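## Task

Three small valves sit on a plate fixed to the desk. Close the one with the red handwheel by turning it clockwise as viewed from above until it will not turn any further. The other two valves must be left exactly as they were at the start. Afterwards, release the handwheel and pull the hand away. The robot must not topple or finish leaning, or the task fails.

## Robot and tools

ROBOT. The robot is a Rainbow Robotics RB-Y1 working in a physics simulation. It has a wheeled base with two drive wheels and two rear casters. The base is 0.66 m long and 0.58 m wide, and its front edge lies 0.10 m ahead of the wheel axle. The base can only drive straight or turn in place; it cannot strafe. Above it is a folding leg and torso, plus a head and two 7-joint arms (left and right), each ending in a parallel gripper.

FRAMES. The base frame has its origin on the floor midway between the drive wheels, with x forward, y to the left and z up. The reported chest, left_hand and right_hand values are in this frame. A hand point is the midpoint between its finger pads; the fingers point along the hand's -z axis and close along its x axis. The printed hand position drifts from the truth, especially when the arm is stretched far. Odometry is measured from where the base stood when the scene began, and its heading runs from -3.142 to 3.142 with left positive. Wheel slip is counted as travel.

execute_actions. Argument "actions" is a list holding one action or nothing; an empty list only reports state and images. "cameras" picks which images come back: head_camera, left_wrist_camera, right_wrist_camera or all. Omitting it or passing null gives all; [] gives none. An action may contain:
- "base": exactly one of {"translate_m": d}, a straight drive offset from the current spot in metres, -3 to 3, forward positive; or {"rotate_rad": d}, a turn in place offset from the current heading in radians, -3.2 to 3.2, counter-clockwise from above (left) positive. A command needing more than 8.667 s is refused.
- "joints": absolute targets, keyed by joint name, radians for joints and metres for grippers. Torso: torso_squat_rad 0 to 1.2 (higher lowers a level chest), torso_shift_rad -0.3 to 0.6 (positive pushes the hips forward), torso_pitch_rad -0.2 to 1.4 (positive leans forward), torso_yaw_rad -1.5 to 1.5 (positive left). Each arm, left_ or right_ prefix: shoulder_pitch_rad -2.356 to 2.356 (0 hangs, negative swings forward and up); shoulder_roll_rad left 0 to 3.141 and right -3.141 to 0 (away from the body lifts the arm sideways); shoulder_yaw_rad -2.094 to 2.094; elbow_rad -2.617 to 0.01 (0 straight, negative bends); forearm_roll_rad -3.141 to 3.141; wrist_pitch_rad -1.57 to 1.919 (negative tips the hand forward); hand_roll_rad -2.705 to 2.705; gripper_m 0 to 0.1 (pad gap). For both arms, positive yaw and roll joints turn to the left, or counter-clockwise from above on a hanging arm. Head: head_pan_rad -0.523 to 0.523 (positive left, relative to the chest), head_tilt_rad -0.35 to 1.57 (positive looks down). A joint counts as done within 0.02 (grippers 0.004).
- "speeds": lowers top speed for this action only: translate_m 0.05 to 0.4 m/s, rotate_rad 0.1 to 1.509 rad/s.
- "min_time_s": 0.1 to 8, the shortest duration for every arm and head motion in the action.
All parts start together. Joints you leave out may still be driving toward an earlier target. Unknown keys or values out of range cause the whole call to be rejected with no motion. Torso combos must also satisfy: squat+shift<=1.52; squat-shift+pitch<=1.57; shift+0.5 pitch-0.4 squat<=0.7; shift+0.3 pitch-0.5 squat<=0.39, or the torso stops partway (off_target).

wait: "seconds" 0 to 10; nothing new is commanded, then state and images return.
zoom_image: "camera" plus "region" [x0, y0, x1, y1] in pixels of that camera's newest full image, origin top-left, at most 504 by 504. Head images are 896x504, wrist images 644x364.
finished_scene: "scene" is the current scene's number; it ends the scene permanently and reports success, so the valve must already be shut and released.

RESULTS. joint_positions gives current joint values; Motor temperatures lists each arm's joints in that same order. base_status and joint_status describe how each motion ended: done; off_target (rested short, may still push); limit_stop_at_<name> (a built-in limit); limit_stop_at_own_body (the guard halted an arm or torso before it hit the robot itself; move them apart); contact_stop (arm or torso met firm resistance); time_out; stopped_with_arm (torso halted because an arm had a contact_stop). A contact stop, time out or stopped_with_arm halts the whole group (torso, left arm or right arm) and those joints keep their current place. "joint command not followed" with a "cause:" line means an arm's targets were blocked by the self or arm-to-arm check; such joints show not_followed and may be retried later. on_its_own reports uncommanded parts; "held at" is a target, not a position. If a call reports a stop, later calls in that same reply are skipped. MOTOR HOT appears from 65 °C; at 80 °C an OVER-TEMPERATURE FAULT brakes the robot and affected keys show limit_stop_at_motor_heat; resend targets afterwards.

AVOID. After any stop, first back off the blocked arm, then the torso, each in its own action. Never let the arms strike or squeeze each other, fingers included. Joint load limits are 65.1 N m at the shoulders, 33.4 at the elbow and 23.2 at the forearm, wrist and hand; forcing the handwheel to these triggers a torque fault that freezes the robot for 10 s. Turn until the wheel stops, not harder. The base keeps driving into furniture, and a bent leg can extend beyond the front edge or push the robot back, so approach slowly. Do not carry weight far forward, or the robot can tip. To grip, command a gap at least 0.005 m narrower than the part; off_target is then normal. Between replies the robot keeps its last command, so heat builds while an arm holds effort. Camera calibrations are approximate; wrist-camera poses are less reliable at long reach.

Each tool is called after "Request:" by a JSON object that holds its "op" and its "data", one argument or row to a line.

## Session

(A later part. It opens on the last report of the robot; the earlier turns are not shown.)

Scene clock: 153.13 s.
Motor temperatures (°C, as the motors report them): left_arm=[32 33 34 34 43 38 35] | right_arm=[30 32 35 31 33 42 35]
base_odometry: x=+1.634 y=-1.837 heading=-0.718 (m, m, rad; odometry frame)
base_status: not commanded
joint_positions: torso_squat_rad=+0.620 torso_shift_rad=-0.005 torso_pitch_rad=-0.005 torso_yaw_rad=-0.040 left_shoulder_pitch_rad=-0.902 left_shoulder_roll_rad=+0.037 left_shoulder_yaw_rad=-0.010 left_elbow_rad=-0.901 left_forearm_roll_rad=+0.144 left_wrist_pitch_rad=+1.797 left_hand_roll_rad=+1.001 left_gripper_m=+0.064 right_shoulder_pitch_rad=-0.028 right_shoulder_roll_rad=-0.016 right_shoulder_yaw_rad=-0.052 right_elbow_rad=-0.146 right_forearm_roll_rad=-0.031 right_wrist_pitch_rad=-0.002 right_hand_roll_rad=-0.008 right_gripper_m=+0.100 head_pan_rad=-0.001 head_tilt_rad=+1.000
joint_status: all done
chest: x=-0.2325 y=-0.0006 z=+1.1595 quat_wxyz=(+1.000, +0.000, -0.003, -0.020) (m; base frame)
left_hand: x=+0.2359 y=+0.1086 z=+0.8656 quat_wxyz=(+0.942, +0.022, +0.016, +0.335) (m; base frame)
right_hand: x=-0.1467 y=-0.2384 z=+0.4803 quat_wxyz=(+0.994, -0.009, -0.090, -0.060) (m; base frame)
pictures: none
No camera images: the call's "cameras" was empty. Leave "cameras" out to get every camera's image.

Better aligned.

Request:
{"op": "execute_actions", "data": {
  "actions": [
    {"joints":{"left_hand_roll_rad":-0.8},"min_time_s":2}
  ],
  "cameras": []
}}

Request:
{"op": "execute_actions", "data": {
  "actions": [
    {"joints":{"left_hand_roll_rad":-2.65},"min_time_s":2}
  ],
  "cameras": ["left_wrist_camera"]
}}

Request:
{"op": "execute_actions", "data": {
  "actions": [
    {"joints":{"left_gripper_m":0.075}}
  ],
  "cameras": []
}}

Scene clock: 166.20 s.
Motor temperatures (°C, as the motors report them): left_arm=[32 32 34 33 40 38 35] | right_arm=[30 32 35 31 33 42 35]
base_odometry: x=+1.634 y=-1.837 heading=-0.718 (m, m, rad; odometry frame)
base_status: not commanded
joint_positions: torso_squat_rad=+0.620 torso_shift_rad=-0.005 torso_pitch_rad=-0.005 torso_yaw_rad=-0.040 left_shoulder_pitch_rad=-0.906 left_shoulder_roll_rad=+0.036 left_shoulder_yaw_rad=-0.009 left_elbow_rad=-0.903 left_forearm_roll_rad=+0.145 left_wrist_pitch_rad=+1.795 left_hand_roll_rad=-0.799 left_gripper_m=+0.063 right_shoulder_pitch_rad=-0.028 right_shoulder_roll_rad=-0.016 right_shoulder_yaw_rad=-0.052 right_elbow_rad=-0.146 right_forearm_roll_rad=-0.031 right_wrist_pitch_rad=-0.002 right_hand_roll_rad=-0.008 right_gripper_m=+0.100 head_pan_rad=-0.001 head_tilt_rad=+1.000
joint_status: all done
chest: x=-0.2323 y=-0.0005 z=+1.1595 quat_wxyz=(+1.000, +0.000, -0.003, -0.020) (m; base frame)
left_hand: x=+0.2377 y=+0.1068 z=+0.8675 quat_wxyz=(+0.847, +0.001, +0.024, -0.530) (m; base frame)
right_hand: x=-0.1467 y=-0.2383 z=+0.4803 quat_wxyz=(+0.994, -0.009, -0.090, -0.060) (m; base frame)
pictures: none
No camera images: the call's "cameras" was empty. Leave "cameras" out to get every camera's image.

Scene clock: 168.50 s.
Motor temperatures (°C, as the motors report them): left_arm=[32 32 34 33 40 37 35] | right_arm=[30 32 35 31 33 42 35]
base_odometry: x=+1.634 y=-1.837 heading=-0.717 (m, m, rad; odometry frame)
base_status: not commanded
joint_positions: torso_squat_rad=+0.620 torso_shift_rad=-0.005 torso_pitch_rad=-0.005 torso_yaw_rad=-0.040 left_shoulder_pitch_rad=-0.902 left_shoulder_roll_rad=+0.039 left_shoulder_yaw_rad=-0.009 left_elbow_rad=-0.901 left_forearm_roll_rad=+0.143 left_wrist_pitch_rad=+1.797 left_hand_roll_rad=-2.649 left_gripper_m=+0.064 right_shoulder_pitch_rad=-0.028 right_shoulder_roll_rad=-0.016 right_shoulder_yaw_rad=-0.052 right_elbow_rad=-0.146 right_forearm_roll_rad=-0.031 right_wrist_pitch_rad=-0.002 right_hand_roll_rad=-0.008 right_gripper_m=+0.100 head_pan_rad=-0.001 head_tilt_rad=+1.000
joint_status: all done
chest: x=-0.2324 y=-0.0005 z=+1.1595 quat_wxyz=(+1.000, +0.000, -0.003, -0.020) (m; base frame)
left_hand: x=+0.2366 y=+0.1101 z=+0.8658 quat_wxyz=(+0.089, -0.021, +0.018, -0.996) (m; base frame)
right_hand: x=-0.1466 y=-0.2383 z=+0.4803 quat_wxyz=(+0.994, -0.009, -0.090, -0.060) (m; base frame)
pictures: left_wrist_camera
camera_calibration (this result's frames):
left_wrist_camera: T_world_to_cam=[[-0.987503, -0.157601, -0.000551496, 0.245528], [-0.112087, 0.699847, 0.705444, -0.630334], [-0.110793, 0.69669, -0.708765, 0.651641], [0, 0, 0, 1]] pos_world=[0.244005, 0.0258414, 0.906661]
Images, in order (width x height): left_wrist_camera 644x364.

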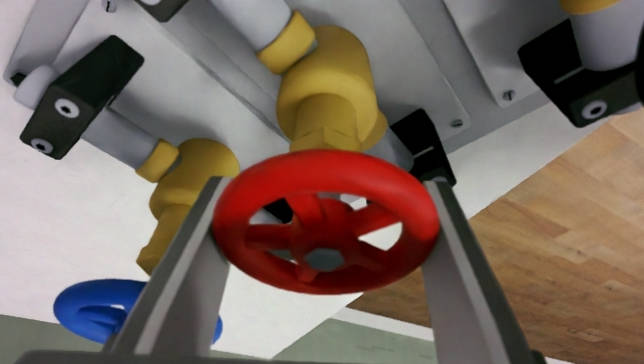

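Scene clock: 169.33 s.
Motor temperatures (°C, as the motors report them): left_arm=[32 32 34 33 39 37 35] | right_arm=[30 32 35 31 33 42 35]
base_odometry: x=+1.634 y=-1.837 heading=-0.717 (m, m, rad; odometry frame)
base_status: not commanded
joint_positions: torso_squat_rad=+0.620 torso_shift_rad=-0.005 torso_pitch_rad=-0.005 torso_yaw_rad=-0.040 left_shoulder_pitch_rad=-0.902 left_shoulder_roll_rad=+0.036 left_shoulder_yaw_rad=-0.010 left_elbow_rad=-0.901 left_forearm_roll_rad=+0.144 left_wrist_pitch_rad=+1.797 left_hand_roll_rad=-2.650 left_gripper_m=+0.075 right_shoulder_pitch_rad=-0.028 right_shoulder_roll_rad=-0.016 right_shoulder_yaw_rad=-0.052 right_elbow_rad=-0.146 right_forearm_roll_rad=-0.031 right_wrist_pitch_rad=-0.002 right_hand_roll_rad=-0.008 right_gripper_m=+0.100 head_pan_rad=-0.001 head_tilt_rad=+1.000
joint_status: all done
chest: x=-0.2324 y=-0.0005 z=+1.1595 quat_wxyz=(+1.000, +0.000, -0.003, -0.020) (m; base frame)
left_hand: x=+0.2358 y=+0.1078 z=+0.8655 quat_wxyz=(+0.087, -0.022, +0.017, -0.996) (m; base frame)
right_hand: x=-0.1467 y=-0.2383 z=+0.4803 quat_wxyz=(+0.994, -0.009, -0.090, -0.060) (m; base frame)
pictures: none
No camera images: the call's "cameras" was empty. Leave "cameras" out to get every camera's image.

Request:
{"op": "execute_actions", "data": {
  "actions": [
    {"joints":{"torso_squat_rad":0.52}}
  ],
  "cameras": []
}}

Request:
{"op": "execute_actions", "data": {
  "actions": [
    {"joints":{"left_hand_roll_rad":-0.5}}
  ],
  "cameras": []
}}

Request:
{"op": "execute_actions", "data": {
  "actions": [
    {"joints":{"torso_squat_rad":0.62}}
  ],
  "cameras": []
}}

Request:
{"op": "execute_actions", "data": {
  "actions": [
    {"joints":{"left_gripper_m":0.04}}
  ],
  "cameras": ["left_wrist_camera"]
}}

Request:
{"op": "execute_actions", "data": {
  "actions": [
    {"joints":{"left_hand_roll_rad":-1.1}}
  ],
  "cameras": ["left_wrist_camera"]
}}

Scene clock: 183.53 s.
Motor temperatures (°C, as the motors report them): left_arm=[32 31 34 33 37 37 35] | right_arm=[30 32 35 31 33 42 35]
base_odometry: x=+1.634 y=-1.838 heading=-0.717 (m, m, rad; odometry frame)
base_status: not commanded
joint_positions: torso_squat_rad=+0.520 torso_shift_rad=-0.003 torso_pitch_rad=-0.004 torso_yaw_rad=-0.040 left_shoulder_pitch_rad=-0.902 left_shoulder_roll_rad=+0.035 left_shoulder_yaw_rad=-0.010 left_elbow_rad=-0.901 left_forearm_roll_rad=+0.144 left_wrist_pitch_rad=+1.797 left_hand_roll_rad=-2.650 left_gripper_m=+0.075 right_shoulder_pitch_rad=-0.028 right_shoulder_roll_rad=-0.016 right_shoulder_yaw_rad=-0.052 right_elbow_rad=-0.146 right_forearm_roll_rad=-0.031 right_wrist_pitch_rad=-0.002 right_hand_roll_rad=-0.008 right_gripper_m=+0.100 head_pan_rad=-0.001 head_tilt_rad=+1.000
joint_status: all done
chest: x=-0.2311 y=-0.0009 z=+1.1974 quat_wxyz=(+1.000, +0.001, -0.002, -0.020) (m; base frame)
left_hand: x=+0.2364 y=+0.1074 z=+0.9026 quat_wxyz=(+0.087, -0.023, +0.017, -0.996) (m; base frame)
right_hand: x=-0.1466 y=-0.2384 z=+0.5179 quat_wxyz=(+0.994, -0.008, -0.089, -0.060) (m; base frame)
pictures: none
No camera images: the call's "cameras" was empty. Leave "cameras" out to get every camera's image.

Scene clock: 185.57 s.
Motor temperatures (°C, as the motors report them): left_arm=[32 31 34 33 37 36 35] | right_arm=[30 32 35 31 33 42 35]
base_odometry: x=+1.634 y=-1.838 heading=-0.717 (m, m, rad; odometry frame)
base_status: not commanded
joint_positions: torso_squat_rad=+0.520 torso_shift_rad=-0.003 torso_pitch_rad=-0.004 torso_yaw_rad=-0.040 left_shoulder_pitch_rad=-0.902 left_shoulder_roll_rad=+0.035 left_shoulder_yaw_rad=-0.010 left_elbow_rad=-0.901 left_forearm_roll_rad=+0.144 left_wrist_pitch_rad=+1.797 left_hand_roll_rad=-0.500 left_gripper_m=+0.075 right_shoulder_pitch_rad=-0.028 right_shoulder_roll_rad=-0.016 right_shoulder_yaw_rad=-0.052 right_elbow_rad=-0.146 right_forearm_roll_rad=-0.031 right_wrist_pitch_rad=-0.002 right_hand_roll_rad=-0.008 right_gripper_m=+0.100 head_pan_rad=-0.001 head_tilt_rad=+1.000
joint_status: all done
chest: x=-0.2311 y=-0.0009 z=+1.1974 quat_wxyz=(+1.000, +0.001, -0.002, -0.020) (m; base frame)
left_hand: x=+0.2364 y=+0.1074 z=+0.9026 quat_wxyz=(+0.917, +0.004, +0.028, -0.397) (m; base frame)
right_hand: x=-0.1466 y=-0.2384 z=+0.5179 quat_wxyz=(+0.994, -0.008, -0.089, -0.060) (m; base frame)
pictures: none
No camera images: the call's "cameras" was empty. Leave "cameras" out to get every camera's image.

Scene clock: 186.70 s.
Motor temperatures (°C, as the motors report them): left_arm=[32 31 34 33 37 36 35] | right_arm=[30 32 35 31 33 42 35]
base_odometry: x=+1.634 y=-1.837 heading=-0.717 (m, m, rad; odometry frame)
base_status: not commanded
joint_positions: torso_squat_rad=+0.620 torso_shift_rad=-0.005 torso_pitch_rad=-0.006 torso_yaw_rad=-0.040 left_shoulder_pitch_rad=-0.902 left_shoulder_roll_rad=+0.035 left_shoulder_yaw_rad=-0.010 left_elbow_rad=-0.901 left_forearm_roll_rad=+0.145 left_wrist_pitch_rad=+1.797 left_hand_roll_rad=-0.500 left_gripper_m=+0.075 right_shoulder_pitch_rad=-0.028 right_shoulder_roll_rad=-0.016 right_shoulder_yaw_rad=-0.052 right_elbow_rad=-0.146 right_forearm_roll_rad=-0.031 right_wrist_pitch_rad=-0.002 right_hand_roll_rad=-0.008 right_gripper_m=+0.100 head_pan_rad=-0.001 head_tilt_rad=+1.000
joint_status: all done
chest: x=-0.2326 y=-0.0006 z=+1.1595 quat_wxyz=(+1.000, +0.000, -0.003, -0.020) (m; base frame)
left_hand: x=+0.2355 y=+0.1076 z=+0.8656 quat_wxyz=(+0.917, +0.004, +0.027, -0.397) (m; base frame)
right_hand: x=-0.1466 y=-0.2383 z=+0.4803 quat_wxyz=(+0.994, -0.008, -0.090, -0.060) (m; base frame)
pictures: none
No camera images: the call's "cameras" was empty. Leave "cameras" out to get every camera's image.

Scene clock: 187.53 s.
Motor temperatures (°C, as the motors report them): left_arm=[32 31 34 33 36 37 35] | right_arm=[30 32 35 31 33 42 35]
base_odometry: x=+1.634 y=-1.837 heading=-0.718 (m, m, rad; odometry frame)
base_status: not commanded
joint_positions: torso_squat_rad=+0.620 torso_shift_rad=-0.005 torso_pitch_rad=-0.005 torso_yaw_rad=-0.040 left_shoulder_pitch_rad=-0.903 left_shoulder_roll_rad=+0.034 left_shoulder_yaw_rad=-0.010 left_elbow_rad=-0.902 left_forearm_roll_rad=+0.145 left_wrist_pitch_rad=+1.795 left_hand_roll_rad=-0.500 left_gripper_m=+0.064 right_shoulder_pitch_rad=-0.028 right_shoulder_roll_rad=-0.016 right_shoulder_yaw_rad=-0.052 right_elbow_rad=-0.146 right_forearm_roll_rad=-0.031 right_wrist_pitch_rad=-0.002 right_hand_roll_rad=-0.008 right_gripper_m=+0.100 head_pan_rad=-0.001 head_tilt_rad=+1.000
joint_status: left_gripper_m off_target (ended at +0.064, target +0.040)
chest: x=-0.2324 y=-0.0006 z=+1.1595 quat_wxyz=(+1.000, +0.000, -0.003, -0.020) (m; base frame)
left_hand: x=+0.2363 y=+0.1064 z=+0.8659 quat_wxyz=(+0.917, +0.004, +0.025, -0.398) (m; base frame)
right_hand: x=-0.1468 y=-0.2384 z=+0.4803 quat_wxyz=(+0.994, -0.009, -0.090, -0.060) (m; base frame)
pictures: left_wrist_camera
camera_calibration (this result's frames):
left_wrist_camera: T_world_to_cam=[[0.665547, -0.741062, -0.0887364, -0.00748345], [-0.499406, -0.530531, 0.684931, -0.387671], [-0.554654, -0.411538, -0.723184, 0.889567], [0, 0, 0, 1]] pos_world=[0.304777, 0.154874, 0.908184]
Images, in order (width x height): left_wrist_camera 644x364.

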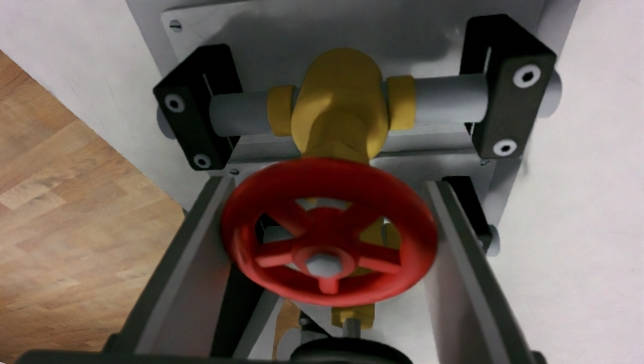

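Scene clock: 188.53 s.
Motor temperatures (°C, as the motors report them): left_arm=[32 31 34 33 36 37 35] | right_arm=[30 32 35 31 33 42 35]
base_odometry: x=+1.634 y=-1.837 heading=-0.718 (m, m, rad; odometry frame)
base_status: not commanded
joint_positions: torso_squat_rad=+0.620 torso_shift_rad=-0.005 torso_pitch_rad=-0.005 torso_yaw_rad=-0.040 left_shoulder_pitch_rad=-0.904 left_shoulder_roll_rad=+0.035 left_shoulder_yaw_rad=-0.010 left_elbow_rad=-0.902 left_forearm_roll_rad=+0.145 left_wrist_pitch_rad=+1.796 left_hand_roll_rad=-1.099 left_gripper_m=+0.064 right_shoulder_pitch_rad=-0.028 right_shoulder_roll_rad=-0.016 right_shoulder_yaw_rad=-0.052 right_elbow_rad=-0.146 right_forearm_roll_rad=-0.031 right_wrist_pitch_rad=-0.002 right_hand_roll_rad=-0.008 right_gripper_m=+0.100 head_pan_rad=-0.001 head_tilt_rad=+1.000
joint_status: all done
chest: x=-0.2324 y=-0.0006 z=+1.1595 quat_wxyz=(+1.000, +0.000, -0.003, -0.020) (m; base frame)
left_hand: x=+0.2366 y=+0.1066 z=+0.8665 quat_wxyz=(+0.759, -0.003, +0.025, -0.651) (m; base frame)
right_hand: x=-0.1468 y=-0.2384 z=+0.4803 quat_wxyz=(+0.994, -0.009, -0.090, -0.060) (m; base frame)
pictures: left_wrist_camera
camera_calibration (this result's frames):
left_wrist_camera: T_world_to_cam=[[0.130449, -0.988785, -0.0727152, 0.131638], [-0.696088, -0.143566, 0.703456, -0.398566], [-0.706006, -0.0411492, -0.707009, 0.872601], [0, 0, 0, 1]] pos_world=[0.321453, 0.108848, 0.906883]
Images, in order (width x height): left_wrist_camera 644x364.

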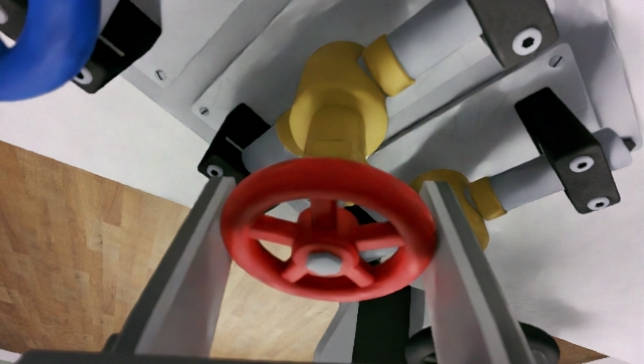

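The wheel slips in the grip, so it's tight.

Request:
{"op": "execute_actions", "data": {
  "actions": [
    {"joints":{"left_gripper_m":0.075}}
  ],
  "cameras": []
}}

Request:
{"op": "execute_actions", "data": {
  "actions": [
    {"joints":{"torso_squat_rad":0.4}}
  ],
  "cameras": []
}}

Request:
{"op": "execute_actions", "data": {
  "actions": [
    {"base":{"translate_m":-0.4}}
  ],
  "cameras": []
}}

Request:
{"op": "finished_scene", "data": {
  "scene": 1
}}

Scene clock: 196.87 s.
Motor temperatures (°C, as the motors report them): left_arm=[31 31 34 33 36 37 35] | right_arm=[30 32 35 31 33 42 35]
base_odometry: x=+1.634 y=-1.837 heading=-0.718 (m, m, rad; odometry frame)
base_status: not commanded
joint_positions: torso_squat_rad=+0.620 torso_shift_rad=-0.005 torso_pitch_rad=-0.005 torso_yaw_rad=-0.040 left_shoulder_pitch_rad=-0.902 left_shoulder_roll_rad=+0.035 left_shoulder_yaw_rad=-0.010 left_elbow_rad=-0.902 left_forearm_roll_rad=+0.145 left_wrist_pitch_rad=+1.797 left_hand_roll_rad=-1.100 left_gripper_m=+0.075 right_shoulder_pitch_rad=-0.028 right_shoulder_roll_rad=-0.016 right_shoulder_yaw_rad=-0.052 right_elbow_rad=-0.146 right_forearm_roll_rad=-0.031 right_wrist_pitch_rad=-0.002 right_hand_roll_rad=-0.008 right_gripper_m=+0.100 head_pan_rad=-0.001 head_tilt_rad=+1.000
joint_status: all done
chest: x=-0.2324 y=-0.0006 z=+1.1595 quat_wxyz=(+1.000, +0.000, -0.003, -0.020) (m; base frame)
left_hand: x=+0.2357 y=+0.1072 z=+0.8656 quat_wxyz=(+0.759, -0.004, +0.027, -0.651) (m; base frame)
right_hand: x=-0.1467 y=-0.2384 z=+0.4803 quat_wxyz=(+0.994, -0.009, -0.090, -0.060) (m; base frame)
pictures: none
No camera images: the call's "cameras" was empty. Leave "cameras" out to get every camera's image.

Scene clock: 198.40 s.
Motor temperatures (°C, as the motors report them): left_arm=[31 31 34 33 35 37 35] | right_arm=[30 32 35 31 33 42 35]
base_odometry: x=+1.634 y=-1.838 heading=-0.717 (m, m, rad; odometry frame)
base_status: not commanded
joint_positions: torso_squat_rad=+0.400 torso_shift_rad=-0.003 torso_pitch_rad=-0.004 torso_yaw_rad=-0.040 left_shoulder_pitch_rad=-0.902 left_shoulder_roll_rad=+0.035 left_shoulder_yaw_rad=-0.010 left_elbow_rad=-0.901 left_forearm_roll_rad=+0.145 left_wrist_pitch_rad=+1.797 left_hand_roll_rad=-1.100 left_gripper_m=+0.075 right_shoulder_pitch_rad=-0.028 right_shoulder_roll_rad=-0.016 right_shoulder_yaw_rad=-0.052 right_elbow_rad=-0.146 right_forearm_roll_rad=-0.031 right_wrist_pitch_rad=-0.002 right_hand_roll_rad=-0.008 right_gripper_m=+0.100 head_pan_rad=-0.001 head_tilt_rad=+1.000
joint_status: all done
chest: x=-0.2313 y=-0.0010 z=+1.2347 quat_wxyz=(+1.000, +0.001, -0.002, -0.020) (m; base frame)
left_hand: x=+0.2362 y=+0.1070 z=+0.9398 quat_wxyz=(+0.759, -0.005, +0.028, -0.651) (m; base frame)
right_hand: x=-0.1468 y=-0.2385 z=+0.5552 quat_wxyz=(+0.994, -0.008, -0.089, -0.060) (m; base frame)
pictures: none
No camera images: the call's "cameras" was empty. Leave "cameras" out to get every camera's image.

Scene clock: 201.17 s.
Motor temperatures (°C, as the motors report them): left_arm=[31 31 34 33 35 37 35] | right_arm=[30 32 35 31 33 42 35]
base_odometry: x=+1.333 y=-1.574 heading=-0.718 (m, m, rad; odometry frame)
base_status: done
joint_positions: torso_squat_rad=+0.400 torso_shift_rad=-0.003 torso_pitch_rad=-0.004 torso_yaw_rad=-0.040 left_shoulder_pitch_rad=-0.902 left_shoulder_roll_rad=+0.035 left_shoulder_yaw_rad=-0.010 left_elbow_rad=-0.901 left_forearm_roll_rad=+0.145 left_wrist_pitch_rad=+1.797 left_hand_roll_rad=-1.100 left_gripper_m=+0.075 right_shoulder_pitch_rad=-0.028 right_shoulder_roll_rad=-0.016 right_shoulder_yaw_rad=-0.052 right_elbow_rad=-0.146 right_forearm_roll_rad=-0.031 right_wrist_pitch_rad=-0.002 right_hand_roll_rad=-0.008 right_gripper_m=+0.100 head_pan_rad=-0.001 head_tilt_rad=+1.000
joint_status: not commanded
chest: x=-0.2313 y=-0.0010 z=+1.2347 quat_wxyz=(+1.000, +0.001, -0.002, -0.020) (m; base frame)
left_hand: x=+0.2362 y=+0.1071 z=+0.9398 quat_wxyz=(+0.759, -0.005, +0.028, -0.651) (m; base frame)
right_hand: x=-0.1468 y=-0.2385 z=+0.5552 quat_wxyz=(+0.994, -0.008, -0.089, -0.060) (m; base frame)
pictures: none
No camera images: the call's "cameras" was empty. Leave "cameras" out to get every camera's image.

The scene is finished: the task was done.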